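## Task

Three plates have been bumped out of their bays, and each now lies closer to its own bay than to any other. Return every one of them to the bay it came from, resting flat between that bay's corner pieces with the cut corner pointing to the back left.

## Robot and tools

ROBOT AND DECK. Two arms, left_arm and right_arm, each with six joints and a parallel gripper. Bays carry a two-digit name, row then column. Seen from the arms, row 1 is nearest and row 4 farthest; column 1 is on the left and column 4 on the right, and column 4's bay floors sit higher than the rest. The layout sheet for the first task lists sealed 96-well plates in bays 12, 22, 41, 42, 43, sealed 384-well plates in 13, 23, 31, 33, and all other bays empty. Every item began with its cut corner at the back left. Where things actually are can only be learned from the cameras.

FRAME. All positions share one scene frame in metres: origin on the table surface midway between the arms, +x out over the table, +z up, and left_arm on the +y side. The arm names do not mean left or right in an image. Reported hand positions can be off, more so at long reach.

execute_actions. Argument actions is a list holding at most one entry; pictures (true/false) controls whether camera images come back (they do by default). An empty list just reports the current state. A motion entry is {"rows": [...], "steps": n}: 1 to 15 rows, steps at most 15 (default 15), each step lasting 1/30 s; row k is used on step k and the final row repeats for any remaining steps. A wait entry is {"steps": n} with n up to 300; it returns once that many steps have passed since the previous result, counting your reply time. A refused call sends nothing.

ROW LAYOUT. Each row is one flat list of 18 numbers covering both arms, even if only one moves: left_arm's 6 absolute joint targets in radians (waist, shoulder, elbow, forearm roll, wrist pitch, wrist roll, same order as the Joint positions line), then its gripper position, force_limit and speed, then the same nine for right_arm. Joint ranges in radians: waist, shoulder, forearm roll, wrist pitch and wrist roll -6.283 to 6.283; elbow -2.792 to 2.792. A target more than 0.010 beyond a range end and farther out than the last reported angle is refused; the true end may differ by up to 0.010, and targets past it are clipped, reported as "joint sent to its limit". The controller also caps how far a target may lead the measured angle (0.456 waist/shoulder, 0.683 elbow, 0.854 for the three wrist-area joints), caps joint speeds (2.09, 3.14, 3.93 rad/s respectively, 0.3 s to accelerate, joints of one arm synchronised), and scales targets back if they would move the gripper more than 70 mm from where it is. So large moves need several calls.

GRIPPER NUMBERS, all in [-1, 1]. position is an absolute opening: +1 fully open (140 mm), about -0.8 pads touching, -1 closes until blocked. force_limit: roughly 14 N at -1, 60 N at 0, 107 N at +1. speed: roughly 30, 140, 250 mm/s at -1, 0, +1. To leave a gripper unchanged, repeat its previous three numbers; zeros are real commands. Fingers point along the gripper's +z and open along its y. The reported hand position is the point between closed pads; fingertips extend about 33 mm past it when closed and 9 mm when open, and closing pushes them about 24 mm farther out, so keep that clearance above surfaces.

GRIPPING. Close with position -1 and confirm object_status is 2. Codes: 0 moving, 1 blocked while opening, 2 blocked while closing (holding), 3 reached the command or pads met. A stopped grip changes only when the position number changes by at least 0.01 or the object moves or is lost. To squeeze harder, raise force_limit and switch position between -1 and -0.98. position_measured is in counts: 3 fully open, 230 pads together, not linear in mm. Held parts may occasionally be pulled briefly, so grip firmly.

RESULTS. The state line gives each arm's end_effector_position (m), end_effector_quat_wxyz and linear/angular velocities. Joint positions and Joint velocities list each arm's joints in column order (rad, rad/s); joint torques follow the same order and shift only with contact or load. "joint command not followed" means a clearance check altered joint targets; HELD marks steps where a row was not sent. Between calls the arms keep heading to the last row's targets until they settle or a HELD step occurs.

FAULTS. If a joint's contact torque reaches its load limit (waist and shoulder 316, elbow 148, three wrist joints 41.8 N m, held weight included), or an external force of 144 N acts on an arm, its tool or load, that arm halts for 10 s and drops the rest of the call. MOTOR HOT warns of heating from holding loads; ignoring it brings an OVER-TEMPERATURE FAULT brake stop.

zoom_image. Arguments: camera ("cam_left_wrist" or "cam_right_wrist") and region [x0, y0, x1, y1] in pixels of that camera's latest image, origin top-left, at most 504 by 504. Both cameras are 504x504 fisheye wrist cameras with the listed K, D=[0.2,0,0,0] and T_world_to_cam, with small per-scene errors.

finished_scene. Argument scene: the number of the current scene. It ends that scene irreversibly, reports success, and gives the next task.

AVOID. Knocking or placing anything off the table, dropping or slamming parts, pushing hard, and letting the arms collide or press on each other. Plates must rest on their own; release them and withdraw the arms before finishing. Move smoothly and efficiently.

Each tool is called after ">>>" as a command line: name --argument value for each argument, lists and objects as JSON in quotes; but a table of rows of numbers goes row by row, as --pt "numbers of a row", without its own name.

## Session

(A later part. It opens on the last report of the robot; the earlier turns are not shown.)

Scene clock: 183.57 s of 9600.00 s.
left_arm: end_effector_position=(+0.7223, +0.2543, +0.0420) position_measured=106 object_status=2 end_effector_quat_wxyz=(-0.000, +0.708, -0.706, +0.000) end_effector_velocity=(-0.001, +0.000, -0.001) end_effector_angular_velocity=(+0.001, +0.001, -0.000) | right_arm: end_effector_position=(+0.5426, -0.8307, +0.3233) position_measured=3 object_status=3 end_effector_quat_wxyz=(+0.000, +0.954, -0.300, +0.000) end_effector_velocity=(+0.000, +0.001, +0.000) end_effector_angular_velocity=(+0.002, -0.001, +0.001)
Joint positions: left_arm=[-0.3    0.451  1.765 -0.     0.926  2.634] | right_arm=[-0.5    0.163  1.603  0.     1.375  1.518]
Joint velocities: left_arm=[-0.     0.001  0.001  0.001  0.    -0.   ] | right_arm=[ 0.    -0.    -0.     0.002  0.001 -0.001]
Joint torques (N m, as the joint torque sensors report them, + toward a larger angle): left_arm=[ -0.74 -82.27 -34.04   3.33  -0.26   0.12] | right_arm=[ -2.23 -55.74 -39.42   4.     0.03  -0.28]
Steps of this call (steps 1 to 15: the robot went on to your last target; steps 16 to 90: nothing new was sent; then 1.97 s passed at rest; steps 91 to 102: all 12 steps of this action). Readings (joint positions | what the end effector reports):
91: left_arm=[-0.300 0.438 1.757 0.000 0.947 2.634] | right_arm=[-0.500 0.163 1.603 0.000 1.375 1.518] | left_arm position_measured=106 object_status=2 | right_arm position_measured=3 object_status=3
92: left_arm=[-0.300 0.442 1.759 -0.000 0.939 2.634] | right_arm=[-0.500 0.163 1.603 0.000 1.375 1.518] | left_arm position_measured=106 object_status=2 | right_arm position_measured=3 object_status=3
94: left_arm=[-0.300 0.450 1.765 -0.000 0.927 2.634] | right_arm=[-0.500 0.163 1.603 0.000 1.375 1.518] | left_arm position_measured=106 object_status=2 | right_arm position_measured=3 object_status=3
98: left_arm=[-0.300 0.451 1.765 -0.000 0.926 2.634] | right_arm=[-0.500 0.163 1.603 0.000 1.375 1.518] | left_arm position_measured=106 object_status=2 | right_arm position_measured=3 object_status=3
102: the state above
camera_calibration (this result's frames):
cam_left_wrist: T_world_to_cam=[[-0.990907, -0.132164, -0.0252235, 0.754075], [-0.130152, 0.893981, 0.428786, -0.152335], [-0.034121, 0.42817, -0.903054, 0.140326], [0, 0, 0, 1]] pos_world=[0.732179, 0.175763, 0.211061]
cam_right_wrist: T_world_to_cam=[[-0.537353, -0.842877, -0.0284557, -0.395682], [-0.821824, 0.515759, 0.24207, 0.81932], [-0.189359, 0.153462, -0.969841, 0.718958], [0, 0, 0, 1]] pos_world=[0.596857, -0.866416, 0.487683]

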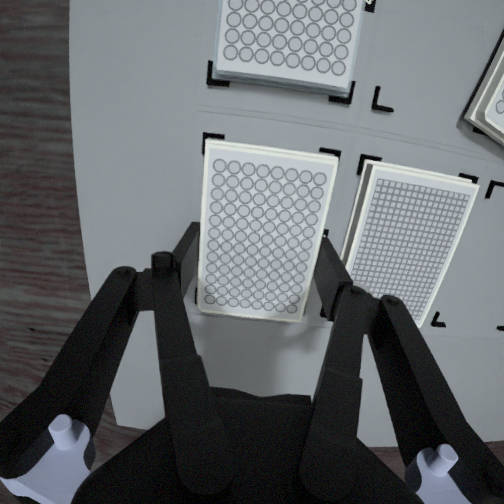

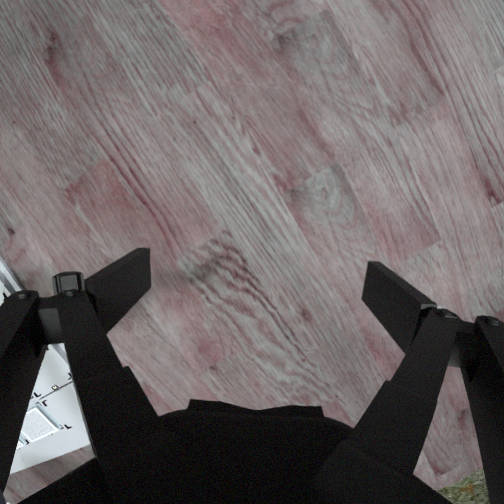

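>>> execute_actions --actions '[{"rows":[[-0.3003,0.4540,1.7675,0,0.9201,2.634,-1,0,-0.5,-0.5,0.163,1.603,0,1.375,1.518,1,0,0],[-0.3003,0.4540,1.7675,0,0.9201,2.634,-1,0,-0.5,-0.5,0.163,1.603,0,1.375,1.518,1,0,0],[-0.3003,0.4540,1.7675,0,0.9201,2.634,-1,0,-0.5,-0.5,0.163,1.603,0,1.375,1.518,1,0,0],[-0.3003,0.4540,1.7675,0,0.9201,2.634,-1,0,-0.5,-0.5,0.163,1.603,0,1.375,1.518,1,0,0],[-0.3003,0.4540,1.7675,0,0.9201,2.634,-1,0,-0.5,-0.5,0.163,1.603,0,1.375,1.518,1,0,0],[-0.3003,0.4540,1.7675,0,0.9201,2.634,-1,0,-0.5,-0.5,0.163,1.603,0,1.375,1.518,1,0,0],[-0.3003,0.4540,1.7675,0,0.9201,2.634,0.45,0,-0.5,-0.5,0.163,1.603,0,1.375,1.518,1,0,0]],"steps":15}]' --pictures false

>>> execute_actions --actions '[{"rows":[[-0.3003,0.395,1.722,0,1.0246,2.634,0.45,0,-0.5,-0.5,0.163,1.603,0,1.375,1.518,1,0,0]],"steps":15}]'

Scene clock: 191.70 s of 9600.00 s.
left_arm: end_effector_position=(+0.7222, +0.2543, +0.0386) position_measured=73 object_status=0 end_effector_quat_wxyz=(-0.000, +0.708, -0.706, -0.000) end_effector_velocity=(+0.001, -0.001, +0.001) end_effector_angular_velocity=(-0.001, -0.001, +0.001) | right_arm: end_effector_position=(+0.5426, -0.8307, +0.3233) position_measured=3 object_status=3 end_effector_quat_wxyz=(+0.000, +0.954, -0.300, +0.000) end_effector_velocity=(+0.000, -0.000, +0.001) end_effector_angular_velocity=(+0.000, -0.000, -0.001)
Joint positions: left_arm=[-0.3    0.454  1.767  0.     0.92   2.634] | right_arm=[-0.5    0.163  1.603  0.     1.375  1.518]
Joint velocities: left_arm=[-0.    -0.    -0.001 -0.001 -0.    -0.001] | right_arm=[-0.     0.    -0.001  0.     0.001  0.   ]
Joint torques (N m, as the joint torque sensors report them, + toward a larger angle): left_arm=[ -2.37 -81.46 -33.86   3.16  -0.43   0.19] | right_arm=[ -2.23 -56.73 -39.45   4.08   0.13  -0.25]
Steps of this call (steps 1 to 15: the robot went on to your last target; steps 16 to 90: nothing new was sent; then 4.63 s passed at rest; steps 91 to 105: all 15 steps of this action). Readings (joint positions | what the end effector reports):
91: left_arm=[-0.300 0.451 1.765 0.000 0.925 2.634] | right_arm=[-0.500 0.163 1.603 0.000 1.375 1.518] | left_arm position_measured=106 object_status=2 | right_arm position_measured=3 object_status=3
92: left_arm=[-0.300 0.452 1.766 0.000 0.923 2.634] | right_arm=[-0.500 0.163 1.603 0.000 1.375 1.518] | left_arm position_measured=106 object_status=2 | right_arm position_measured=3 object_status=3
94: left_arm=[-0.300 0.454 1.767 0.000 0.920 2.634] | right_arm=[-0.500 0.163 1.603 0.000 1.375 1.518] | left_arm position_measured=106 object_status=2 | right_arm position_measured=3 object_status=3
98: left_arm=[-0.300 0.454 1.767 0.000 0.920 2.634] | right_arm=[-0.500 0.163 1.603 0.000 1.375 1.518] | left_arm position_measured=106 object_status=0 | right_arm position_measured=3 object_status=3
105: the state above

Scene clock: 192.20 s of 9600.00 s.
left_arm: end_effector_position=(+0.7218, +0.2545, +0.1018) position_measured=72 object_status=3 end_effector_quat_wxyz=(+0.000, +0.708, -0.706, -0.000) end_effector_velocity=(-0.000, +0.000, -0.000) end_effector_angular_velocity=(+0.001, +0.001, -0.001) | right_arm: end_effector_position=(+0.5426, -0.8307, +0.3233) position_measured=3 object_status=3 end_effector_quat_wxyz=(+0.000, +0.954, -0.300, +0.000) end_effector_velocity=(+0.000, +0.001, +0.000) end_effector_angular_velocity=(+0.002, -0.001, -0.000)
Joint positions: left_arm=[-0.3    0.395  1.722  0.     1.025  2.634] | right_arm=[-0.5    0.163  1.603  0.     1.375  1.518]
Joint velocities: left_arm=[-0.     0.001  0.     0.     0.     0.001] | right_arm=[-0.    -0.     0.     0.002  0.    -0.   ]
Joint torques (N m, as the joint torque sensors report them, + toward a larger angle): left_arm=[  0.2  -78.99 -36.97   3.28  -0.26  -0.08] | right_arm=[ -2.19 -56.21 -39.47   4.15   0.14  -0.26]
Steps of this call (steps 1 to 15: all 15 steps of this action). Readings (joint positions | what the end effector reports):
1: left_arm=[-0.300 0.454 1.767 0.000 0.920 2.634] | right_arm=[-0.500 0.163 1.603 0.000 1.375 1.518] | left_arm position_measured=72 object_status=0 | right_arm position_measured=3 object_status=3
2: left_arm=[-0.300 0.450 1.765 -0.000 0.929 2.634] | right_arm=[-0.500 0.163 1.603 0.000 1.375 1.518] | left_arm position_measured=72 object_status=0 | right_arm position_measured=3 object_status=3
4: left_arm=[-0.300 0.420 1.741 -0.000 0.981 2.634] | right_arm=[-0.500 0.163 1.603 0.000 1.375 1.518] | left_arm position_measured=72 object_status=0 | right_arm position_measured=3 object_status=3
8: left_arm=[-0.300 0.395 1.722 0.000 1.024 2.634] | right_arm=[-0.500 0.163 1.603 0.000 1.375 1.518] | left_arm position_measured=72 object_status=3 | right_arm position_measured=3 object_status=3
15: the state above
camera_calibration (this result's frames):
cam_left_wrist: T_world_to_cam=[[-0.990919, -0.132084, -0.0251637, 0.755123], [-0.130051, 0.893973, 0.428834, -0.178293], [-0.0341463, 0.428212, -0.903033, 0.194233], [0, 0, 0, 1]] pos_world=[0.731711, 0.175956, 0.270859]
cam_right_wrist: T_world_to_cam=[[-0.537353, -0.842877, -0.0284556, -0.395682], [-0.821824, 0.515759, 0.242069, 0.81932], [-0.189359, 0.153462, -0.969842, 0.718957], [0, 0, 0, 1]] pos_world=[0.596857, -0.866416, 0.487683]

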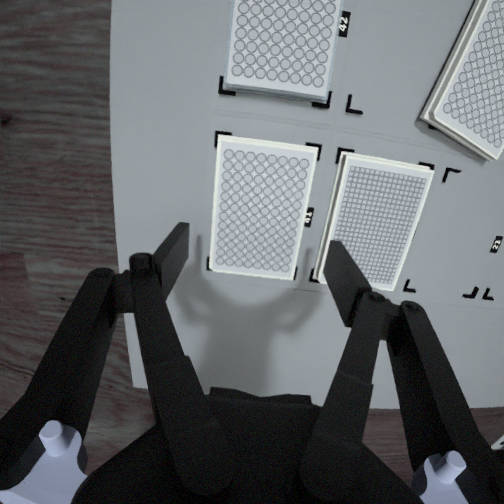

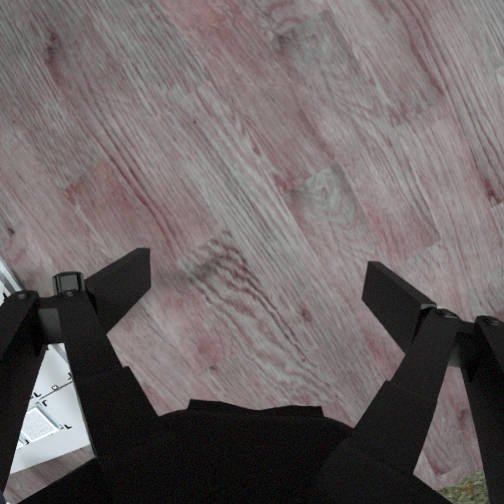

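>>> execute_actions --actions '[{"rows":[[-0.6484,0.3213,1.8336,0,0.9867,2.528,0.45,0,-0.5,-0.5,0.163,1.603,0,1.375,1.518,1,0,0]],"steps":15}]' --pictures false

>>> execute_actions --actions '[{"steps":6}]'

>>> zoom_image --camera "cam_left_wrist" --region '[140,60,400,320]'

Scene clock: 211.83 s of 9600.00 s.
left_arm: end_effector_position=(+0.5648, +0.1100, +0.1003) position_measured=72 object_status=3 end_effector_quat_wxyz=(+0.000, +0.630, -0.777, -0.000) end_effector_velocity=(-0.375, -0.246, -0.005) end_effector_angular_velocity=(-0.000, -0.000, -0.463) | right_arm: end_effector_position=(+0.5426, -0.8307, +0.3233) position_measured=3 object_status=3 end_effector_quat_wxyz=(+0.000, +0.954, -0.300, +0.000) end_effector_velocity=(+0.000, -0.000, +0.001) end_effector_angular_velocity=(+0.000, -0.000, -0.001)
Joint positions: left_arm=[-0.605  0.331  1.82  -0.     0.991  2.541] | right_arm=[-0.5    0.163  1.603  0.     1.375  1.518]
Joint velocities: left_arm=[-0.66  -0.14   0.211  0.    -0.072 -0.197] | right_arm=[-0.     0.    -0.001  0.     0.001  0.001]
Joint torques (N m, as the joint torque sensors report them, + toward a larger angle): left_arm=[  9.33 -75.22 -36.11   3.69  -0.44  -0.32] | right_arm=[ -2.51 -55.23 -39.52   4.08   0.02  -0.41]
Steps of this call (steps 1 to 15: the robot went on to your last target; steps 16 to 90: nothing new was sent; then 16.13 s passed at rest; steps 91 to 105: all 15 steps of this action). Readings (joint positions | what the end effector reports):
91: left_arm=[-0.300 0.395 1.722 -0.000 1.025 2.634] | right_arm=[-0.500 0.163 1.603 0.000 1.375 1.518] | left_arm position_measured=72 object_status=3 | right_arm position_measured=3 object_status=3
92: left_arm=[-0.305 0.394 1.723 -0.000 1.024 2.633] | right_arm=[-0.500 0.163 1.603 0.000 1.375 1.518] | left_arm position_measured=72 object_status=3 | right_arm position_measured=3 object_status=3
94: left_arm=[-0.336 0.388 1.734 -0.000 1.021 2.623] | right_arm=[-0.500 0.163 1.603 0.000 1.375 1.518] | left_arm position_measured=72 object_status=3 | right_arm position_measured=3 object_status=3
98: left_arm=[-0.435 0.367 1.765 -0.000 1.010 2.593] | right_arm=[-0.500 0.163 1.603 0.000 1.375 1.518] | left_arm position_measured=72 object_status=3 | right_arm position_measured=3 object_status=3
105: the state above

Scene clock: 212.03 s of 9600.00 s.
left_arm: end_effector_position=(+0.5401, +0.0946, +0.1000) position_measured=72 object_status=3 end_effector_quat_wxyz=(+0.000, +0.618, -0.786, +0.000) end_effector_velocity=(-0.000, -0.001, +0.001) end_effector_angular_velocity=(-0.001, -0.001, -0.001) | right_arm: end_effector_position=(+0.5426, -0.8307, +0.3233) position_measured=3 object_status=3 end_effector_quat_wxyz=(+0.000, +0.954, -0.300, +0.000) end_effector_velocity=(+0.000, -0.001, +0.001) end_effector_angular_velocity=(-0.002, -0.000, +0.000)
Joint positions: left_arm=[-0.648  0.321  1.834 -0.     0.987  2.528] | right_arm=[-0.5    0.163  1.603  0.     1.375  1.518]
Joint velocities: left_arm=[-0.002 -0.001 -0.001 -0.    -0.    -0.001] | right_arm=[ 0.    -0.    -0.002 -0.002 -0.     0.   ]
Joint torques (N m, as the joint torque sensors report them, + toward a larger angle): left_arm=[ -2.1  -71.36 -34.98   3.27  -0.73   0.28] | right_arm=[ -2.37 -55.55 -39.42   4.12  -0.01  -0.3 ]
Steps of this call (steps 1 to 6: the robot went on to your last target). Readings (joint positions | what the end effector reports):
1: left_arm=[-0.625 0.326 1.826 -0.000 0.989 2.535] | right_arm=[-0.500 0.163 1.603 0.000 1.375 1.518] | left_arm position_measured=72 object_status=3 | right_arm position_measured=3 object_status=3
2: left_arm=[-0.639 0.323 1.831 -0.000 0.988 2.531] | right_arm=[-0.500 0.163 1.603 0.000 1.375 1.518] | left_arm position_measured=72 object_status=3 | right_arm position_measured=3 object_status=3
4: left_arm=[-0.648 0.321 1.833 -0.000 0.987 2.528] | right_arm=[-0.500 0.163 1.603 -0.000 1.375 1.518] | left_arm position_measured=72 object_status=3 | right_arm position_measured=3 object_status=3
6: the state above
camera_calibration (this result's frames):
cam_left_wrist: T_world_to_cam=[[-0.993726, 0.108967, -0.0252046, 0.532646], [0.087719, 0.899138, 0.428784, -0.176329], [0.0693856, 0.423883, -0.903055, 0.199305], [0, 0, 0, 1]] pos_world=[0.530943, 0.0160211, 0.269016]
cam_right_wrist: T_world_to_cam=[[-0.537353, -0.842877, -0.0284557, -0.395682], [-0.821824, 0.515759, 0.24207, 0.81932], [-0.189359, 0.153462, -0.969842, 0.718958], [0, 0, 0, 1]] pos_world=[0.596857, -0.866416, 0.487683]

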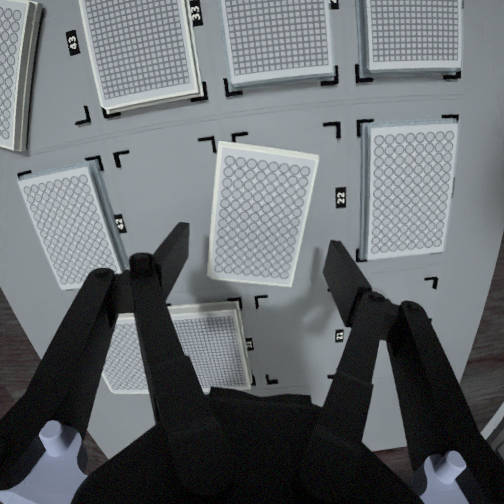

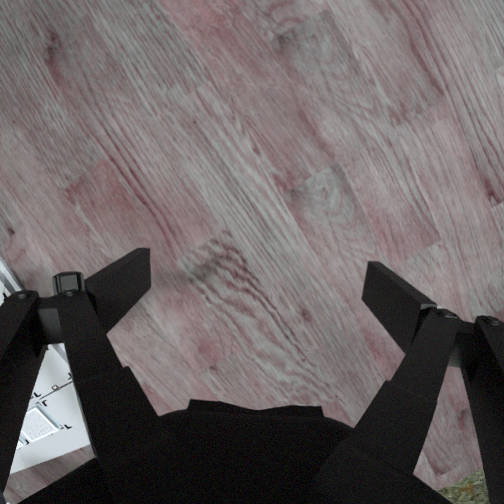

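Region (140, 60, 400, 320) of cam_left_wrist's 504x504 image, scaled by 1.938, with more detail than that image has.

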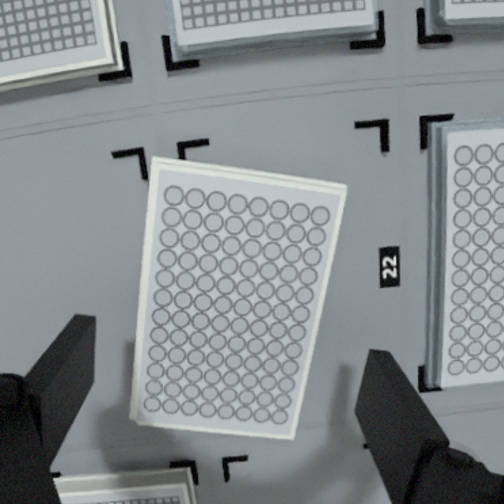

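>>> execute_actions --actions '[{"rows":[[-0.6453,0.3765,1.8792,0,0.8859,2.531,0.45,0,-0.5,-0.5,0.163,1.603,0,1.375,1.518,1,0,0]],"steps":13}]' --pictures false

>>> execute_actions --actions '[{"rows":[[-0.6453,0.3765,1.8792,0,0.8859,2.531,-1,0,-0.5,-0.5,0.163,1.603,0,1.375,1.518,1,0,0]],"steps":15}]'

Scene clock: 221.50 s of 9600.00 s.
left_arm: end_effector_position=(+0.5406, +0.0968, +0.0429) position_measured=72 object_status=3 end_effector_quat_wxyz=(+0.000, +0.618, -0.786, +0.000) end_effector_velocity=(+0.000, +0.000, -0.000) end_effector_angular_velocity=(+0.000, -0.000, -0.000) | right_arm: end_effector_position=(+0.5426, -0.8307, +0.3233) position_measured=3 object_status=3 end_effector_quat_wxyz=(+0.000, +0.954, -0.300, +0.000) end_effector_velocity=(-0.000, -0.000, +0.000) end_effector_angular_velocity=(-0.000, +0.000, -0.000)
Joint positions: left_arm=[-0.645  0.377  1.879 -0.     0.886  2.531] | right_arm=[-0.5    0.163  1.603  0.     1.375  1.518]
Joint velocities: left_arm=[ 0.     0.001 -0.     0.001 -0.    -0.   ] | right_arm=[-0. -0. -0. -0.  0.  0.]
Joint torques (N m, as the joint torque sensors report them, + toward a larger angle): left_arm=[ -1.32 -72.91 -34.37   3.07  -0.5    0.01] | right_arm=[ -1.83 -55.71 -39.83   4.1    0.09  -0.44]
Steps of this call (steps 1 to 30: the robot went on to your last target; steps 31 to 90: nothing new was sent; then 6.03 s passed at rest; steps 91 to 103: all 13 steps of this action). Readings (joint positions | what the end effector reports):
91: left_arm=[-0.648 0.321 1.834 0.000 0.986 2.528] | right_arm=[-0.500 0.163 1.603 0.000 1.375 1.518] | left_arm position_measured=72 object_status=3 | right_arm position_measured=3 object_status=3
92: left_arm=[-0.648 0.325 1.837 0.000 0.978 2.528] | right_arm=[-0.500 0.163 1.603 0.000 1.375 1.518] | left_arm position_measured=72 object_status=3 | right_arm position_measured=3 object_status=3
94: left_arm=[-0.647 0.354 1.862 0.000 0.925 2.529] | right_arm=[-0.500 0.163 1.603 0.000 1.375 1.518] | left_arm position_measured=72 object_status=3 | right_arm position_measured=3 object_status=3
98: left_arm=[-0.645 0.377 1.879 -0.000 0.886 2.531] | right_arm=[-0.500 0.163 1.603 0.000 1.375 1.518] | left_arm position_measured=72 object_status=3 | right_arm position_measured=3 object_status=3
103: the state above

Scene clock: 222.00 s of 9600.00 s.
left_arm: end_effector_position=(+0.5406, +0.0968, +0.0430) position_measured=108 object_status=2 end_effector_quat_wxyz=(-0.000, +0.618, -0.786, +0.000) end_effector_velocity=(-0.000, +0.001, -0.000) end_effector_angular_velocity=(+0.001, +0.000, -0.000) | right_arm: end_effector_position=(+0.5426, -0.8307, +0.3233) position_measured=3 object_status=3 end_effector_quat_wxyz=(+0.000, +0.954, -0.300, +0.000) end_effector_velocity=(+0.000, +0.000, -0.000) end_effector_angular_velocity=(+0.000, -0.001, -0.000)
Joint positions: left_arm=[-0.645  0.376  1.879  0.     0.886  2.531] | right_arm=[-0.5    0.163  1.603  0.     1.375  1.518]
Joint velocities: left_arm=[ 0.    -0.     0.001  0.001  0.001 -0.   ] | right_arm=[-0.    -0.     0.     0.001 -0.001  0.   ]
Joint torques (N m, as the joint torque sensors report them, + toward a larger angle): left_arm=[ -0.86 -61.5  -28.55   3.43  -2.23  -0.06] | right_arm=[ -1.61 -56.72 -39.09   4.11  -0.03  -0.24]
Steps of this call (steps 1 to 15: all 15 steps of this action). Readings (joint positions | what the end effector reports):
1: left_arm=[-0.645 0.377 1.879 -0.000 0.886 2.531] | right_arm=[-0.500 0.163 1.603 0.000 1.375 1.518] | left_arm position_measured=72 object_status=0 | right_arm position_measured=3 object_status=3
2: left_arm=[-0.645 0.377 1.879 -0.000 0.886 2.531] | right_arm=[-0.500 0.163 1.603 0.000 1.375 1.518] | left_arm position_measured=75 object_status=0 | right_arm position_measured=3 object_status=3
4: left_arm=[-0.645 0.377 1.879 0.000 0.886 2.531] | right_arm=[-0.500 0.163 1.603 0.000 1.375 1.518] | left_arm position_measured=84 object_status=0 | right_arm position_measured=3 object_status=3
8: left_arm=[-0.645 0.376 1.879 0.000 0.886 2.531] | right_arm=[-0.500 0.163 1.603 -0.000 1.375 1.518] | left_arm position_measured=102 object_status=0 | right_arm position_measured=3 object_status=3
15: the state above
camera_calibration (this result's frames):
cam_left_wrist: T_world_to_cam=[[-0.993696, 0.109213, -0.0253235, 0.531429], [0.0878975, 0.899156, 0.428709, -0.154009], [0.0695906, 0.423781, -0.903087, 0.146795], [0, 0, 0, 1]] pos_world=[0.5314, 0.0182297, 0.212051]
cam_right_wrist: T_world_to_cam=[[-0.537353, -0.842877, -0.0284555, -0.395682], [-0.821824, 0.515759, 0.24207, 0.81932], [-0.189359, 0.153462, -0.969842, 0.718958], [0, 0, 0, 1]] pos_world=[0.596857, -0.866416, 0.487683]

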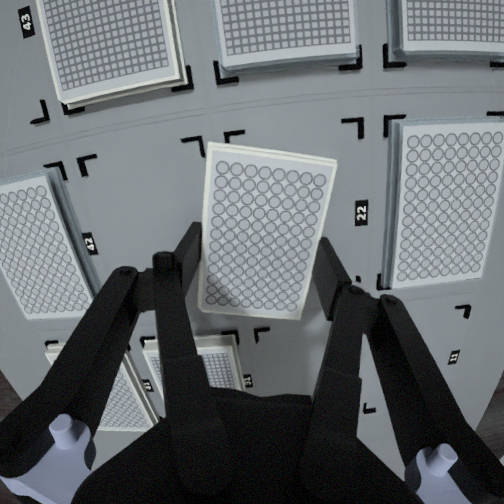

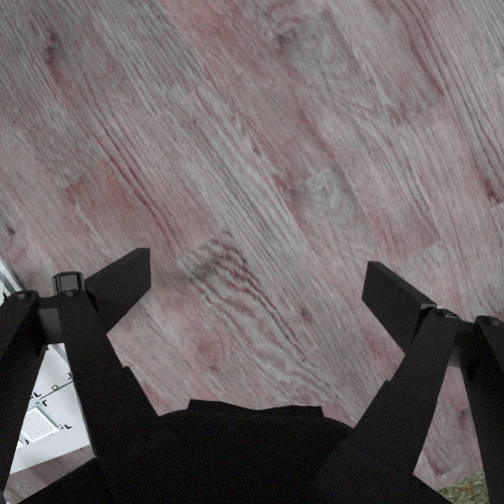

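>>> execute_actions --actions '[{"rows":[[-0.6453,0.3338,1.8483,0,0.9595,2.531,-1,0,-0.5,-0.5,0.163,1.603,0,1.375,1.518,1,0,0]],"steps":10}]' --pictures false

>>> execute_actions --actions '[{"rows":[[-0.689,0.3260,1.8815,0,0.9341,2.2453,-1,0,-0.5,-0.5,0.163,1.603,0,1.375,1.518,1,0,0]],"steps":15}]'

>>> zoom_image --camera "cam_left_wrist" --region '[150,40,450,240]'

Scene clock: 236.73 s of 9600.00 s.
left_arm: end_effector_position=(+0.5406, +0.0969, +0.0849) position_measured=108 object_status=2 end_effector_quat_wxyz=(-0.000, +0.618, -0.786, -0.000) end_effector_velocity=(-0.000, +0.001, -0.000) end_effector_angular_velocity=(+0.002, +0.001, +0.001) | right_arm: end_effector_position=(+0.5426, -0.8307, +0.3233) position_measured=3 object_status=3 end_effector_quat_wxyz=(+0.000, +0.954, -0.300, +0.000) end_effector_velocity=(-0.001, -0.001, -0.000) end_effector_angular_velocity=(-0.001, +0.002, +0.000)
Joint positions: left_arm=[-0.645  0.334  1.848  0.     0.959  2.531] | right_arm=[-0.5    0.163  1.603  0.     1.375  1.518]
Joint velocities: left_arm=[ 0.     0.     0.     0.     0.002 -0.001] | right_arm=[-0.     0.     0.    -0.002  0.    -0.   ]
Joint torques (N m, as the joint torque sensors report them, + toward a larger angle): left_arm=[ -2.76 -66.14 -34.35   3.43  -0.46   0.18] | right_arm=[ -3.34 -55.96 -39.26   4.1   -0.02  -0.35]
Steps of this call (steps 1 to 15: the robot went on to your last target; steps 16 to 90: nothing new was sent; then 11.40 s passed at rest; steps 91 to 100: all 10 steps of this action). Readings (joint positions | what the end effector reports):
91: left_arm=[-0.645 0.376 1.879 0.000 0.886 2.531] | right_arm=[-0.500 0.163 1.603 0.000 1.375 1.518] | left_arm position_measured=108 object_status=2 | right_arm position_measured=3 object_status=3
92: left_arm=[-0.645 0.373 1.877 -0.000 0.894 2.531] | right_arm=[-0.500 0.163 1.603 0.000 1.375 1.518] | left_arm position_measured=108 object_status=2 | right_arm position_measured=3 object_status=3
94: left_arm=[-0.645 0.346 1.857 -0.000 0.939 2.531] | right_arm=[-0.500 0.163 1.603 0.000 1.375 1.518] | left_arm position_measured=108 object_status=2 | right_arm position_measured=3 object_status=3
98: left_arm=[-0.645 0.334 1.848 0.000 0.959 2.531] | right_arm=[-0.500 0.163 1.603 0.000 1.375 1.518] | left_arm position_measured=108 object_status=2 | right_arm position_measured=3 object_status=3
100: the state above

Scene clock: 237.23 s of 9600.00 s.
left_arm: end_effector_position=(+0.5114, +0.0871, +0.0750) position_measured=108 object_status=2 end_effector_quat_wxyz=(+0.000, +0.708, -0.706, -0.000) end_effector_velocity=(-0.000, -0.000, -0.000) end_effector_angular_velocity=(-0.000, -0.000, +0.001) | right_arm: end_effector_position=(+0.5426, -0.8307, +0.3233) position_measured=3 object_status=3 end_effector_quat_wxyz=(+0.000, +0.954, -0.300, +0.000) end_effector_velocity=(+0.000, -0.001, +0.000) end_effector_angular_velocity=(-0.000, -0.001, -0.001)
Joint positions: left_arm=[-0.689  0.326  1.881 -0.     0.934  2.245] | right_arm=[-0.5    0.163  1.603  0.     1.375  1.518]
Joint velocities: left_arm=[-0.     0.    -0.    -0.    -0.    -0.001] | right_arm=[-0.001 -0.    -0.001  0.     0.     0.001]
Joint torques (N m, as the joint torque sensors report them, + toward a larger angle): left_arm=[  1.01 -68.77 -34.57   3.31  -0.5   -0.17] | right_arm=[ -1.68 -56.57 -39.18   4.17  -0.01  -0.34]
Steps of this call (steps 1 to 15: all 15 steps of this action). Readings (joint positions | what the end effector reports):
1: left_arm=[-0.645 0.334 1.849 0.000 0.959 2.531] | right_arm=[-0.500 0.163 1.603 0.000 1.375 1.518] | left_arm position_measured=108 object_status=2 | right_arm position_measured=3 object_status=3
2: left_arm=[-0.646 0.334 1.850 0.000 0.957 2.522] | right_arm=[-0.500 0.163 1.603 0.000 1.375 1.518] | left_arm position_measured=108 object_status=2 | right_arm position_measured=3 object_status=3
4: left_arm=[-0.656 0.332 1.859 0.000 0.949 2.463] | right_arm=[-0.500 0.163 1.603 0.000 1.375 1.518] | left_arm position_measured=108 object_status=2 | right_arm position_measured=3 object_status=3
8: left_arm=[-0.685 0.327 1.879 -0.000 0.936 2.272] | right_arm=[-0.500 0.163 1.603 0.000 1.375 1.518] | left_arm position_measured=108 object_status=2 | right_arm position_measured=3 object_status=3
15: the state above
camera_calibration (this result's frames):
cam_left_wrist: T_world_to_cam=[[-0.990914, -0.132122, -0.0251522, 0.523886], [-0.130083, 0.893995, 0.42878, -0.0444772], [-0.0341653, 0.428156, -0.903059, 0.234471], [0, 0, 0, 1]] pos_world=[0.521351, 0.00858927, 0.243989]
cam_right_wrist: T_world_to_cam=[[-0.537353, -0.842877, -0.0284556, -0.395682], [-0.821824, 0.515759, 0.24207, 0.81932], [-0.189359, 0.153462, -0.969842, 0.718958], [0, 0, 0, 1]] pos_world=[0.596857, -0.866416, 0.487683]

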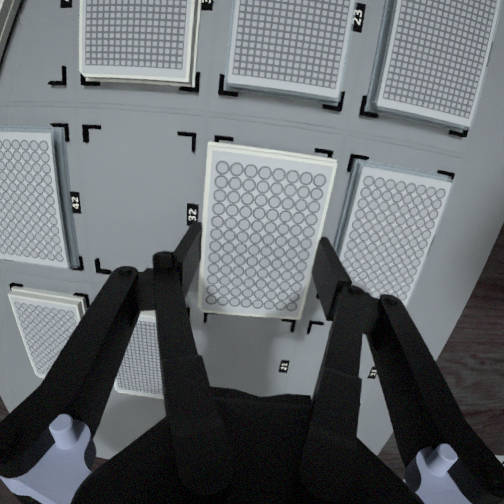

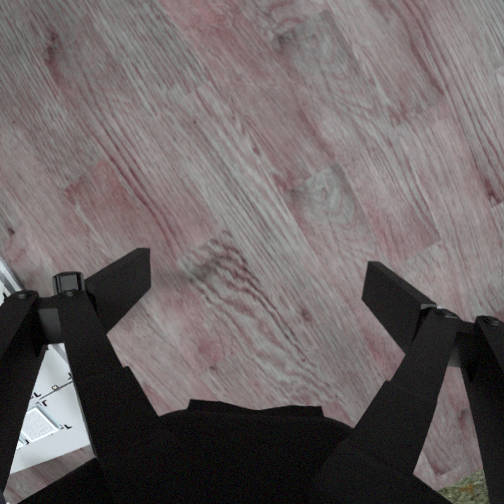

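Region (150, 40, 450, 240) of cam_left_wrist's 504x504 image, scaled by 1.680, with more detail than that image has.

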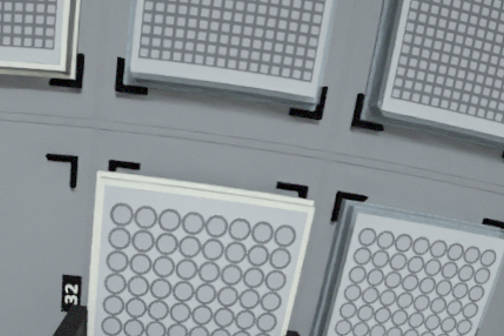

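>>> execute_actions --actions '[{"rows":[[-0.6914,0.3418,1.8967,0,0.9031,2.231,-1,0,-0.5,-0.5,0.163,1.603,0,1.375,1.518,1,0,0]],"steps":12}]'

>>> zoom_image --camera "cam_left_wrist" --region '[170,90,410,330]'

Scene clock: 255.70 s of 9600.00 s.
left_arm: end_effector_position=(+0.5095, +0.0870, +0.0580) position_measured=108 object_status=2 end_effector_quat_wxyz=(-0.000, +0.713, -0.702, +0.000) end_effector_velocity=(+0.000, -0.001, +0.000) end_effector_angular_velocity=(-0.002, -0.000, +0.002) | right_arm: end_effector_position=(+0.5426, -0.8307, +0.3233) position_measured=3 object_status=3 end_effector_quat_wxyz=(+0.000, +0.954, -0.300, +0.000) end_effector_velocity=(+0.000, -0.001, +0.000) end_effector_angular_velocity=(-0.002, -0.000, +0.001)
Joint positions: left_arm=[-0.691  0.342  1.897  0.     0.903  2.231] | right_arm=[-0.5    0.163  1.603  0.     1.375  1.518]
Joint velocities: left_arm=[ 0.     0.    -0.001 -0.001 -0.001 -0.001] | right_arm=[ 0.     0.    -0.001 -0.002 -0.001 -0.001]
Joint torques (N m, as the joint torque sensors report them, + toward a larger angle): left_arm=[ -2.42 -72.2  -34.13   3.64  -0.16  -0.36] | right_arm=[ -2.21 -55.81 -38.89   4.17  -0.01  -0.39]
Steps of this call (steps 1 to 15: the robot went on to your last target; steps 16 to 90: nothing new was sent; then 15.07 s passed at rest; steps 91 to 102: all 12 steps of this action). Readings (joint positions | what the end effector reports):
91: left_arm=[-0.689 0.326 1.882 0.000 0.934 2.245] | right_arm=[-0.500 0.163 1.603 0.000 1.375 1.518] | left_arm position_measured=108 object_status=2 | right_arm position_measured=3 object_status=3
92: left_arm=[-0.690 0.330 1.885 0.000 0.925 2.241] | right_arm=[-0.500 0.163 1.603 0.000 1.375 1.518] | left_arm position_measured=108 object_status=2 | right_arm position_measured=3 object_status=3
94: left_arm=[-0.691 0.341 1.896 0.000 0.906 2.232] | right_arm=[-0.500 0.163 1.603 0.000 1.375 1.518] | left_arm position_measured=108 object_status=2 | right_arm position_measured=3 object_status=3
98: left_arm=[-0.691 0.342 1.897 0.000 0.903 2.231] | right_arm=[-0.500 0.163 1.603 0.000 1.375 1.518] | left_arm position_measured=108 object_status=2 | right_arm position_measured=3 object_status=3
102: the state above
camera_calibration (this result's frames):
cam_left_wrist: T_world_to_cam=[[-0.989272, -0.143889, -0.0252412, 0.521709], [-0.140737, 0.892386, 0.428765, -0.0318378], [-0.0391699, 0.427718, -0.903063, 0.22172], [0, 0, 0, 1]] pos_world=[0.520316, 0.00864647, 0.227046]
cam_right_wrist: T_world_to_cam=[[-0.537353, -0.842877, -0.0284557, -0.395682], [-0.821824, 0.515759, 0.24207, 0.81932], [-0.189359, 0.153462, -0.969842, 0.718958], [0, 0, 0, 1]] pos_world=[0.596857, -0.866416, 0.487683]

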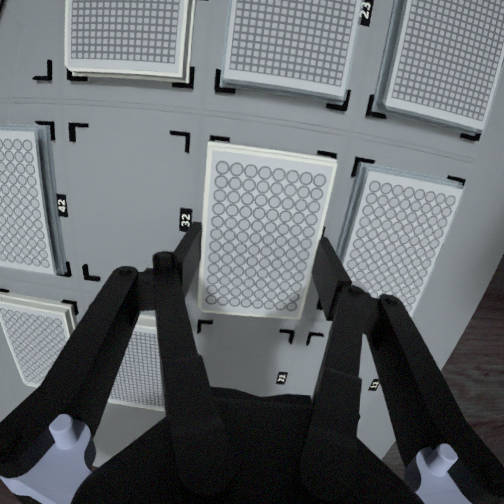

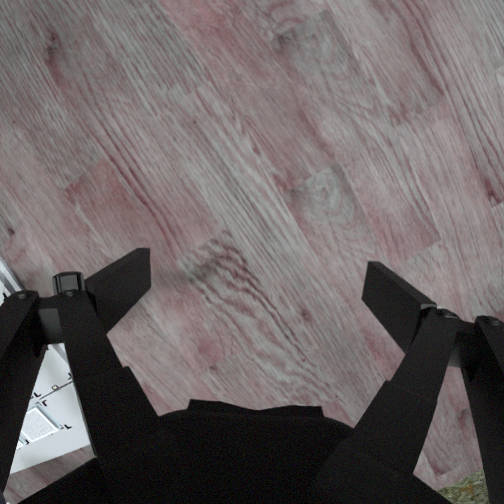

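Region (170, 90, 410, 330) of cam_left_wrist's 504x504 image, scaled by 2.100, with more detail than that image has.

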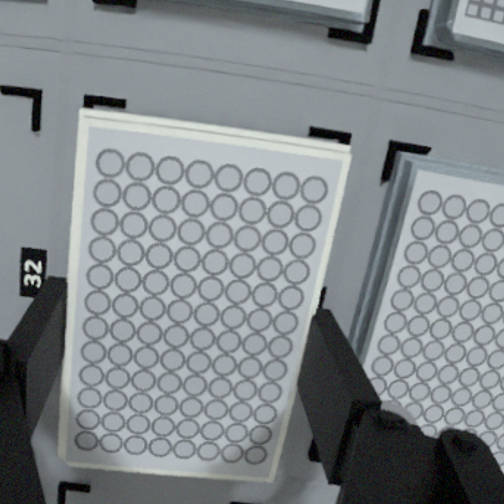

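>>> execute_actions --actions '[{"rows":[[-0.693,0.3501,1.9049,0,0.8866,2.230,-1,0,-0.5,-0.5,0.163,1.603,0,1.375,1.518,1,0,0]],"steps":12}]'

>>> zoom_image --camera "cam_left_wrist" --region '[170,90,410,330]'

Scene clock: 265.10 s of 9600.00 s.
left_arm: end_effector_position=(+0.5081, +0.0871, +0.0491) position_measured=108 object_status=2 end_effector_quat_wxyz=(+0.000, +0.712, -0.702, +0.000) end_effector_velocity=(+0.001, -0.001, +0.001) end_effector_angular_velocity=(-0.001, -0.001, +0.000) | right_arm: end_effector_position=(+0.5426, -0.8307, +0.3233) position_measured=3 object_status=3 end_effector_quat_wxyz=(+0.000, +0.954, -0.300, +0.000) end_effector_velocity=(-0.001, -0.000, -0.000) end_effector_angular_velocity=(-0.001, +0.001, +0.001)
Joint positions: left_arm=[-0.693  0.35   1.905 -0.     0.887  2.23 ] | right_arm=[-0.5    0.163  1.603  0.     1.375  1.518]
Joint velocities: left_arm=[ 0.    -0.    -0.001  0.    -0.001 -0.001] | right_arm=[-0.    -0.     0.001 -0.002 -0.    -0.001]
Joint torques (N m, as the joint torque sensors report them, + toward a larger angle): left_arm=[ -0.3  -72.98 -33.95   3.08  -0.63   0.22] | right_arm=[ -2.91 -56.34 -39.29   4.05   0.17  -0.38]
Steps of this call (steps 1 to 15: the robot went on to your last target; steps 16 to 90: nothing new was sent; then 6.00 s passed at rest; steps 91 to 102: all 12 steps of this action). Readings (joint positions | what the end effector reports):
91: left_arm=[-0.691 0.342 1.897 -0.000 0.903 2.231] | right_arm=[-0.500 0.163 1.603 0.000 1.375 1.518] | left_arm position_measured=108 object_status=2 | right_arm position_measured=3 object_status=3
92: left_arm=[-0.692 0.345 1.900 -0.000 0.896 2.231] | right_arm=[-0.500 0.163 1.603 0.000 1.375 1.518] | left_arm position_measured=108 object_status=2 | right_arm position_measured=3 object_status=3
94: left_arm=[-0.693 0.350 1.905 -0.000 0.888 2.230] | right_arm=[-0.500 0.163 1.603 0.000 1.375 1.518] | left_arm position_measured=108 object_status=2 | right_arm position_measured=3 object_status=3
98: left_arm=[-0.693 0.350 1.905 -0.000 0.887 2.230] | right_arm=[-0.500 0.163 1.603 0.000 1.375 1.518] | left_arm position_measured=108 object_status=2 | right_arm position_measured=3 object_status=3
102: the state above
camera_calibration (this result's frames):
cam_left_wrist: T_world_to_cam=[[-0.989357, -0.143309, -0.0251965, 0.520123], [-0.140194, 0.892457, 0.428796, -0.0285019], [-0.0389636, 0.427765, -0.90305, 0.213438], [0, 0, 0, 1]] pos_world=[0.518908, 0.00867418, 0.218072]
cam_right_wrist: T_world_to_cam=[[-0.537353, -0.842877, -0.0284558, -0.395682], [-0.821824, 0.515759, 0.24207, 0.81932], [-0.189359, 0.153462, -0.969842, 0.718958], [0, 0, 0, 1]] pos_world=[0.596857, -0.866416, 0.487683]

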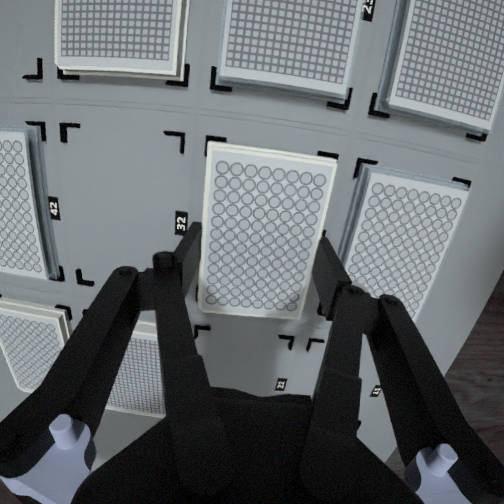

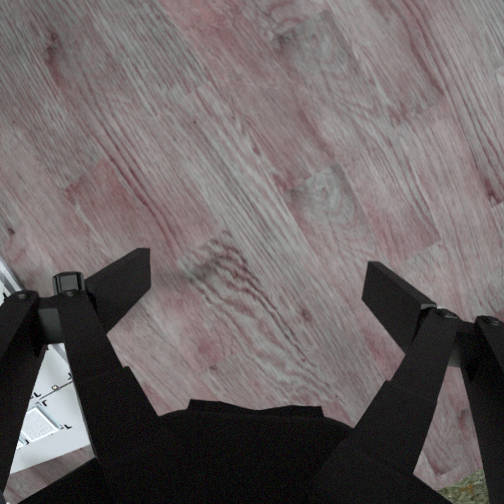

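Region (170, 90, 410, 330) of cam_left_wrist's 504x504 image, scaled by 2.100, with more detail than that image has.

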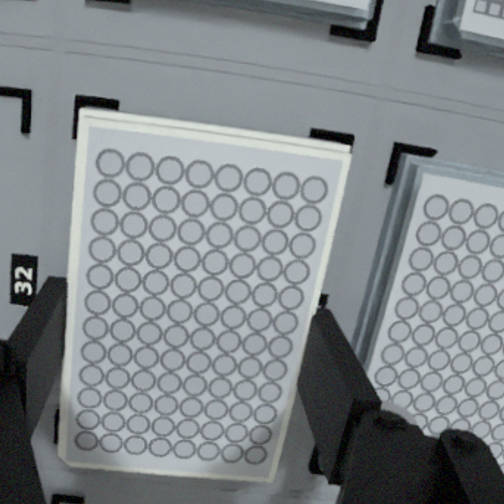

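>>> execute_actions --actions '[{"rows":[[-0.693,0.3562,1.9087,0,0.8767,2.230,-1,0,-0.5,-0.5,0.163,1.603,0,1.375,1.518,1,0,0]],"steps":10}]' --pictures false

>>> execute_actions --actions '[{"rows":[[-0.693,0.3562,1.9087,0,0.8767,2.230,0.45,0,-0.5,-0.5,0.163,1.603,0,1.375,1.518,1,0,0]],"steps":10}]' --pictures false

>>> execute_actions --actions '[{"rows":[[-0.693,0.285,1.855,0,1.0016,2.230,0.45,0,-0.5,-0.5,0.163,1.603,0,1.375,1.518,1,0,0]],"steps":14}]'

Scene clock: 273.83 s of 9600.00 s.
left_arm: end_effector_position=(+0.5081, +0.0871, +0.0435) position_measured=108 object_status=2 end_effector_quat_wxyz=(-0.000, +0.712, -0.702, +0.000) end_effector_velocity=(-0.000, +0.000, -0.000) end_effector_angular_velocity=(-0.000, +0.001, +0.000) | right_arm: end_effector_position=(+0.5426, -0.8307, +0.3233) position_measured=3 object_status=3 end_effector_quat_wxyz=(+0.000, +0.954, -0.300, +0.000) end_effector_velocity=(-0.000, +0.000, -0.000) end_effector_angular_velocity=(+0.001, +0.000, +0.000)
Joint positions: left_arm=[-0.693  0.356  1.909  0.     0.877  2.23 ] | right_arm=[-0.5    0.163  1.603  0.     1.375  1.518]
Joint velocities: left_arm=[-0.    -0.     0.    -0.001 -0.     0.001] | right_arm=[ 0.    -0.     0.     0.001  0.001 -0.   ]
Joint torques (N m, as the joint torque sensors report them, + toward a larger angle): left_arm=[  1.01 -71.98 -32.93   3.37  -0.28  -0.02] | right_arm=[ -1.55 -56.26 -38.92   4.15  -0.02  -0.32]
Steps of this call (steps 1 to 15: the robot went on to your last target; steps 16 to 90: nothing new was sent; then 5.40 s passed at rest; steps 91 to 100: all 10 steps of this action). Readings (joint positions | what the end effector reports):
91: left_arm=[-0.693 0.350 1.905 0.000 0.886 2.230] | right_arm=[-0.500 0.163 1.603 0.000 1.375 1.518] | left_arm position_measured=108 object_status=2 | right_arm position_measured=3 object_status=3
92: left_arm=[-0.693 0.353 1.906 0.000 0.882 2.230] | right_arm=[-0.500 0.163 1.603 0.000 1.375 1.518] | left_arm position_measured=108 object_status=2 | right_arm position_measured=3 object_status=3
94: left_arm=[-0.693 0.356 1.909 0.000 0.877 2.230] | right_arm=[-0.500 0.163 1.603 0.000 1.375 1.518] | left_arm position_measured=108 object_status=2 | right_arm position_measured=3 object_status=3
98: left_arm=[-0.693 0.356 1.909 0.000 0.877 2.230] | right_arm=[-0.500 0.163 1.603 0.000 1.375 1.518] | left_arm position_measured=108 object_status=2 | right_arm position_measured=3 object_status=3
100: the state above

Scene clock: 274.17 s of 9600.00 s.
left_arm: end_effector_position=(+0.5081, +0.0871, +0.0435) position_measured=72 object_status=0 end_effector_quat_wxyz=(+0.000, +0.712, -0.702, -0.000) end_effector_velocity=(-0.001, +0.001, -0.001) end_effector_angular_velocity=(+0.001, +0.002, +0.000) | right_arm: end_effector_position=(+0.5426, -0.8307, +0.3233) position_measured=3 object_status=3 end_effector_quat_wxyz=(+0.000, +0.954, -0.300, +0.000) end_effector_velocity=(+0.000, -0.000, +0.001) end_effector_angular_velocity=(-0.001, -0.002, -0.000)
Joint positions: left_arm=[-0.693  0.356  1.909 -0.     0.877  2.23 ] | right_arm=[-0.5    0.163  1.603  0.     1.375  1.518]
Joint velocities: left_arm=[-0.    -0.     0.001 -0.001  0.     0.   ] | right_arm=[-0.    -0.    -0.001  0.    -0.001 -0.   ]
Joint torques (N m, as the joint torque sensors report them, + toward a larger angle): left_arm=[  0.6  -72.08 -33.72   3.19  -0.57  -0.06] | right_arm=[ -1.68 -56.79 -39.09   4.2    0.06  -0.48]
Steps of this call (steps 1 to 10: all 10 steps of this action). Readings (joint positions | what the end effector reports):
1: left_arm=[-0.693 0.356 1.909 0.000 0.877 2.230] | right_arm=[-0.500 0.163 1.603 0.000 1.375 1.518] | left_arm position_measured=108 object_status=0 | right_arm position_measured=3 object_status=3
2: left_arm=[-0.693 0.356 1.909 0.000 0.877 2.230] | right_arm=[-0.500 0.163 1.603 0.000 1.375 1.518] | left_arm position_measured=108 object_status=0 | right_arm position_measured=3 object_status=3
4: left_arm=[-0.693 0.356 1.909 0.000 0.877 2.230] | right_arm=[-0.500 0.163 1.603 0.000 1.375 1.518] | left_arm position_measured=96 object_status=0 | right_arm position_measured=3 object_status=3
8: left_arm=[-0.693 0.356 1.909 -0.000 0.877 2.230] | right_arm=[-0.500 0.163 1.603 0.000 1.375 1.518] | left_arm position_measured=78 object_status=0 | right_arm position_measured=3 object_status=3
10: the state above

Scene clock: 274.63 s of 9600.00 s.
left_arm: end_effector_position=(+0.5076, +0.0877, +0.1136) position_measured=72 object_status=3 end_effector_quat_wxyz=(-0.000, +0.712, -0.702, -0.000) end_effector_velocity=(+0.000, -0.001, +0.001) end_effector_angular_velocity=(-0.001, +0.000, -0.000) | right_arm: end_effector_position=(+0.5426, -0.8307, +0.3233) position_measured=3 object_status=3 end_effector_quat_wxyz=(+0.000, +0.954, -0.300, +0.000) end_effector_velocity=(+0.000, -0.000, +0.000) end_effector_angular_velocity=(-0.000, -0.000, +0.000)
Joint positions: left_arm=[-0.693  0.285  1.855  0.     1.002  2.23 ] | right_arm=[-0.5    0.163  1.603  0.     1.375  1.518]
Joint velocities: left_arm=[-0.     0.    -0.002 -0.001  0.001  0.   ] | right_arm=[ 0. -0. -0. -0.  0.  0.]
Joint torques (N m, as the joint torque sensors report them, + toward a larger angle): left_arm=[  0.84 -65.78 -36.73   3.54  -0.52   0.38] | right_arm=[ -2.35 -55.91 -39.34   4.11   0.04  -0.23]
Steps of this call (steps 1 to 14: all 14 steps of this action). Readings (joint positions | what the end effector reports):
1: left_arm=[-0.693 0.356 1.909 -0.000 0.877 2.230] | right_arm=[-0.500 0.163 1.603 0.000 1.375 1.518] | left_arm position_measured=72 object_status=0 | right_arm position_measured=3 object_status=3
2: left_arm=[-0.693 0.352 1.906 -0.000 0.885 2.230] | right_arm=[-0.500 0.163 1.603 0.000 1.375 1.518] | left_arm position_measured=72 object_status=0 | right_arm position_measured=3 object_status=3
4: left_arm=[-0.693 0.321 1.882 -0.000 0.940 2.230] | right_arm=[-0.500 0.163 1.603 -0.000 1.375 1.518] | left_arm position_measured=72 object_status=0 | right_arm position_measured=3 object_status=3
8: left_arm=[-0.693 0.285 1.855 0.000 1.001 2.230] | right_arm=[-0.500 0.163 1.603 0.000 1.375 1.518] | left_arm position_measured=72 object_status=3 | right_arm position_measured=3 object_status=3
14: the state above
camera_calibration (this result's frames):
cam_left_wrist: T_world_to_cam=[[-0.989363, -0.143277, -0.0251516, 0.521357], [-0.140141, 0.892421, 0.428888, -0.0568122], [-0.0390039, 0.42785, -0.903008, 0.271505], [0, 0, 0, 1]] pos_world=[0.518439, 0.00923561, 0.28265]
cam_right_wrist: T_world_to_cam=[[-0.537353, -0.842877, -0.0284557, -0.395682], [-0.821824, 0.515759, 0.24207, 0.81932], [-0.189359, 0.153462, -0.969842, 0.718958], [0, 0, 0, 1]] pos_world=[0.596857, -0.866416, 0.487683]

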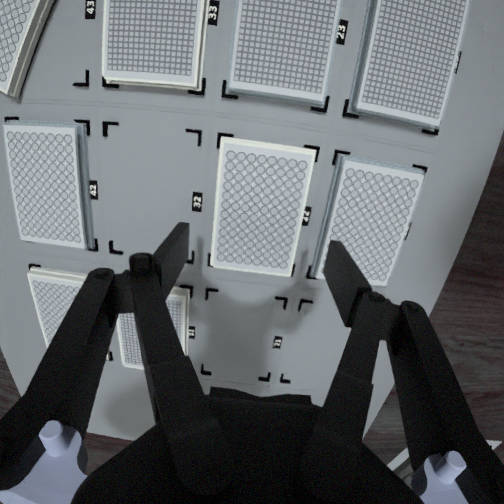

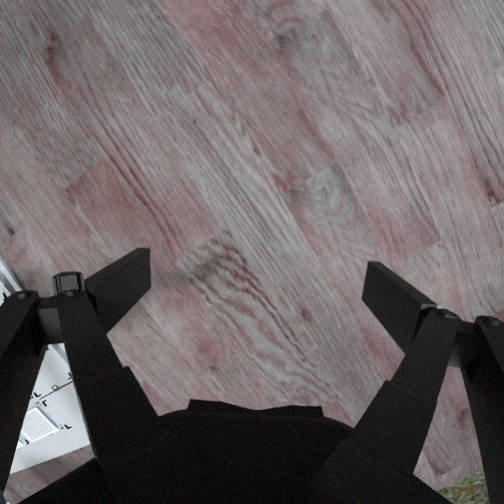

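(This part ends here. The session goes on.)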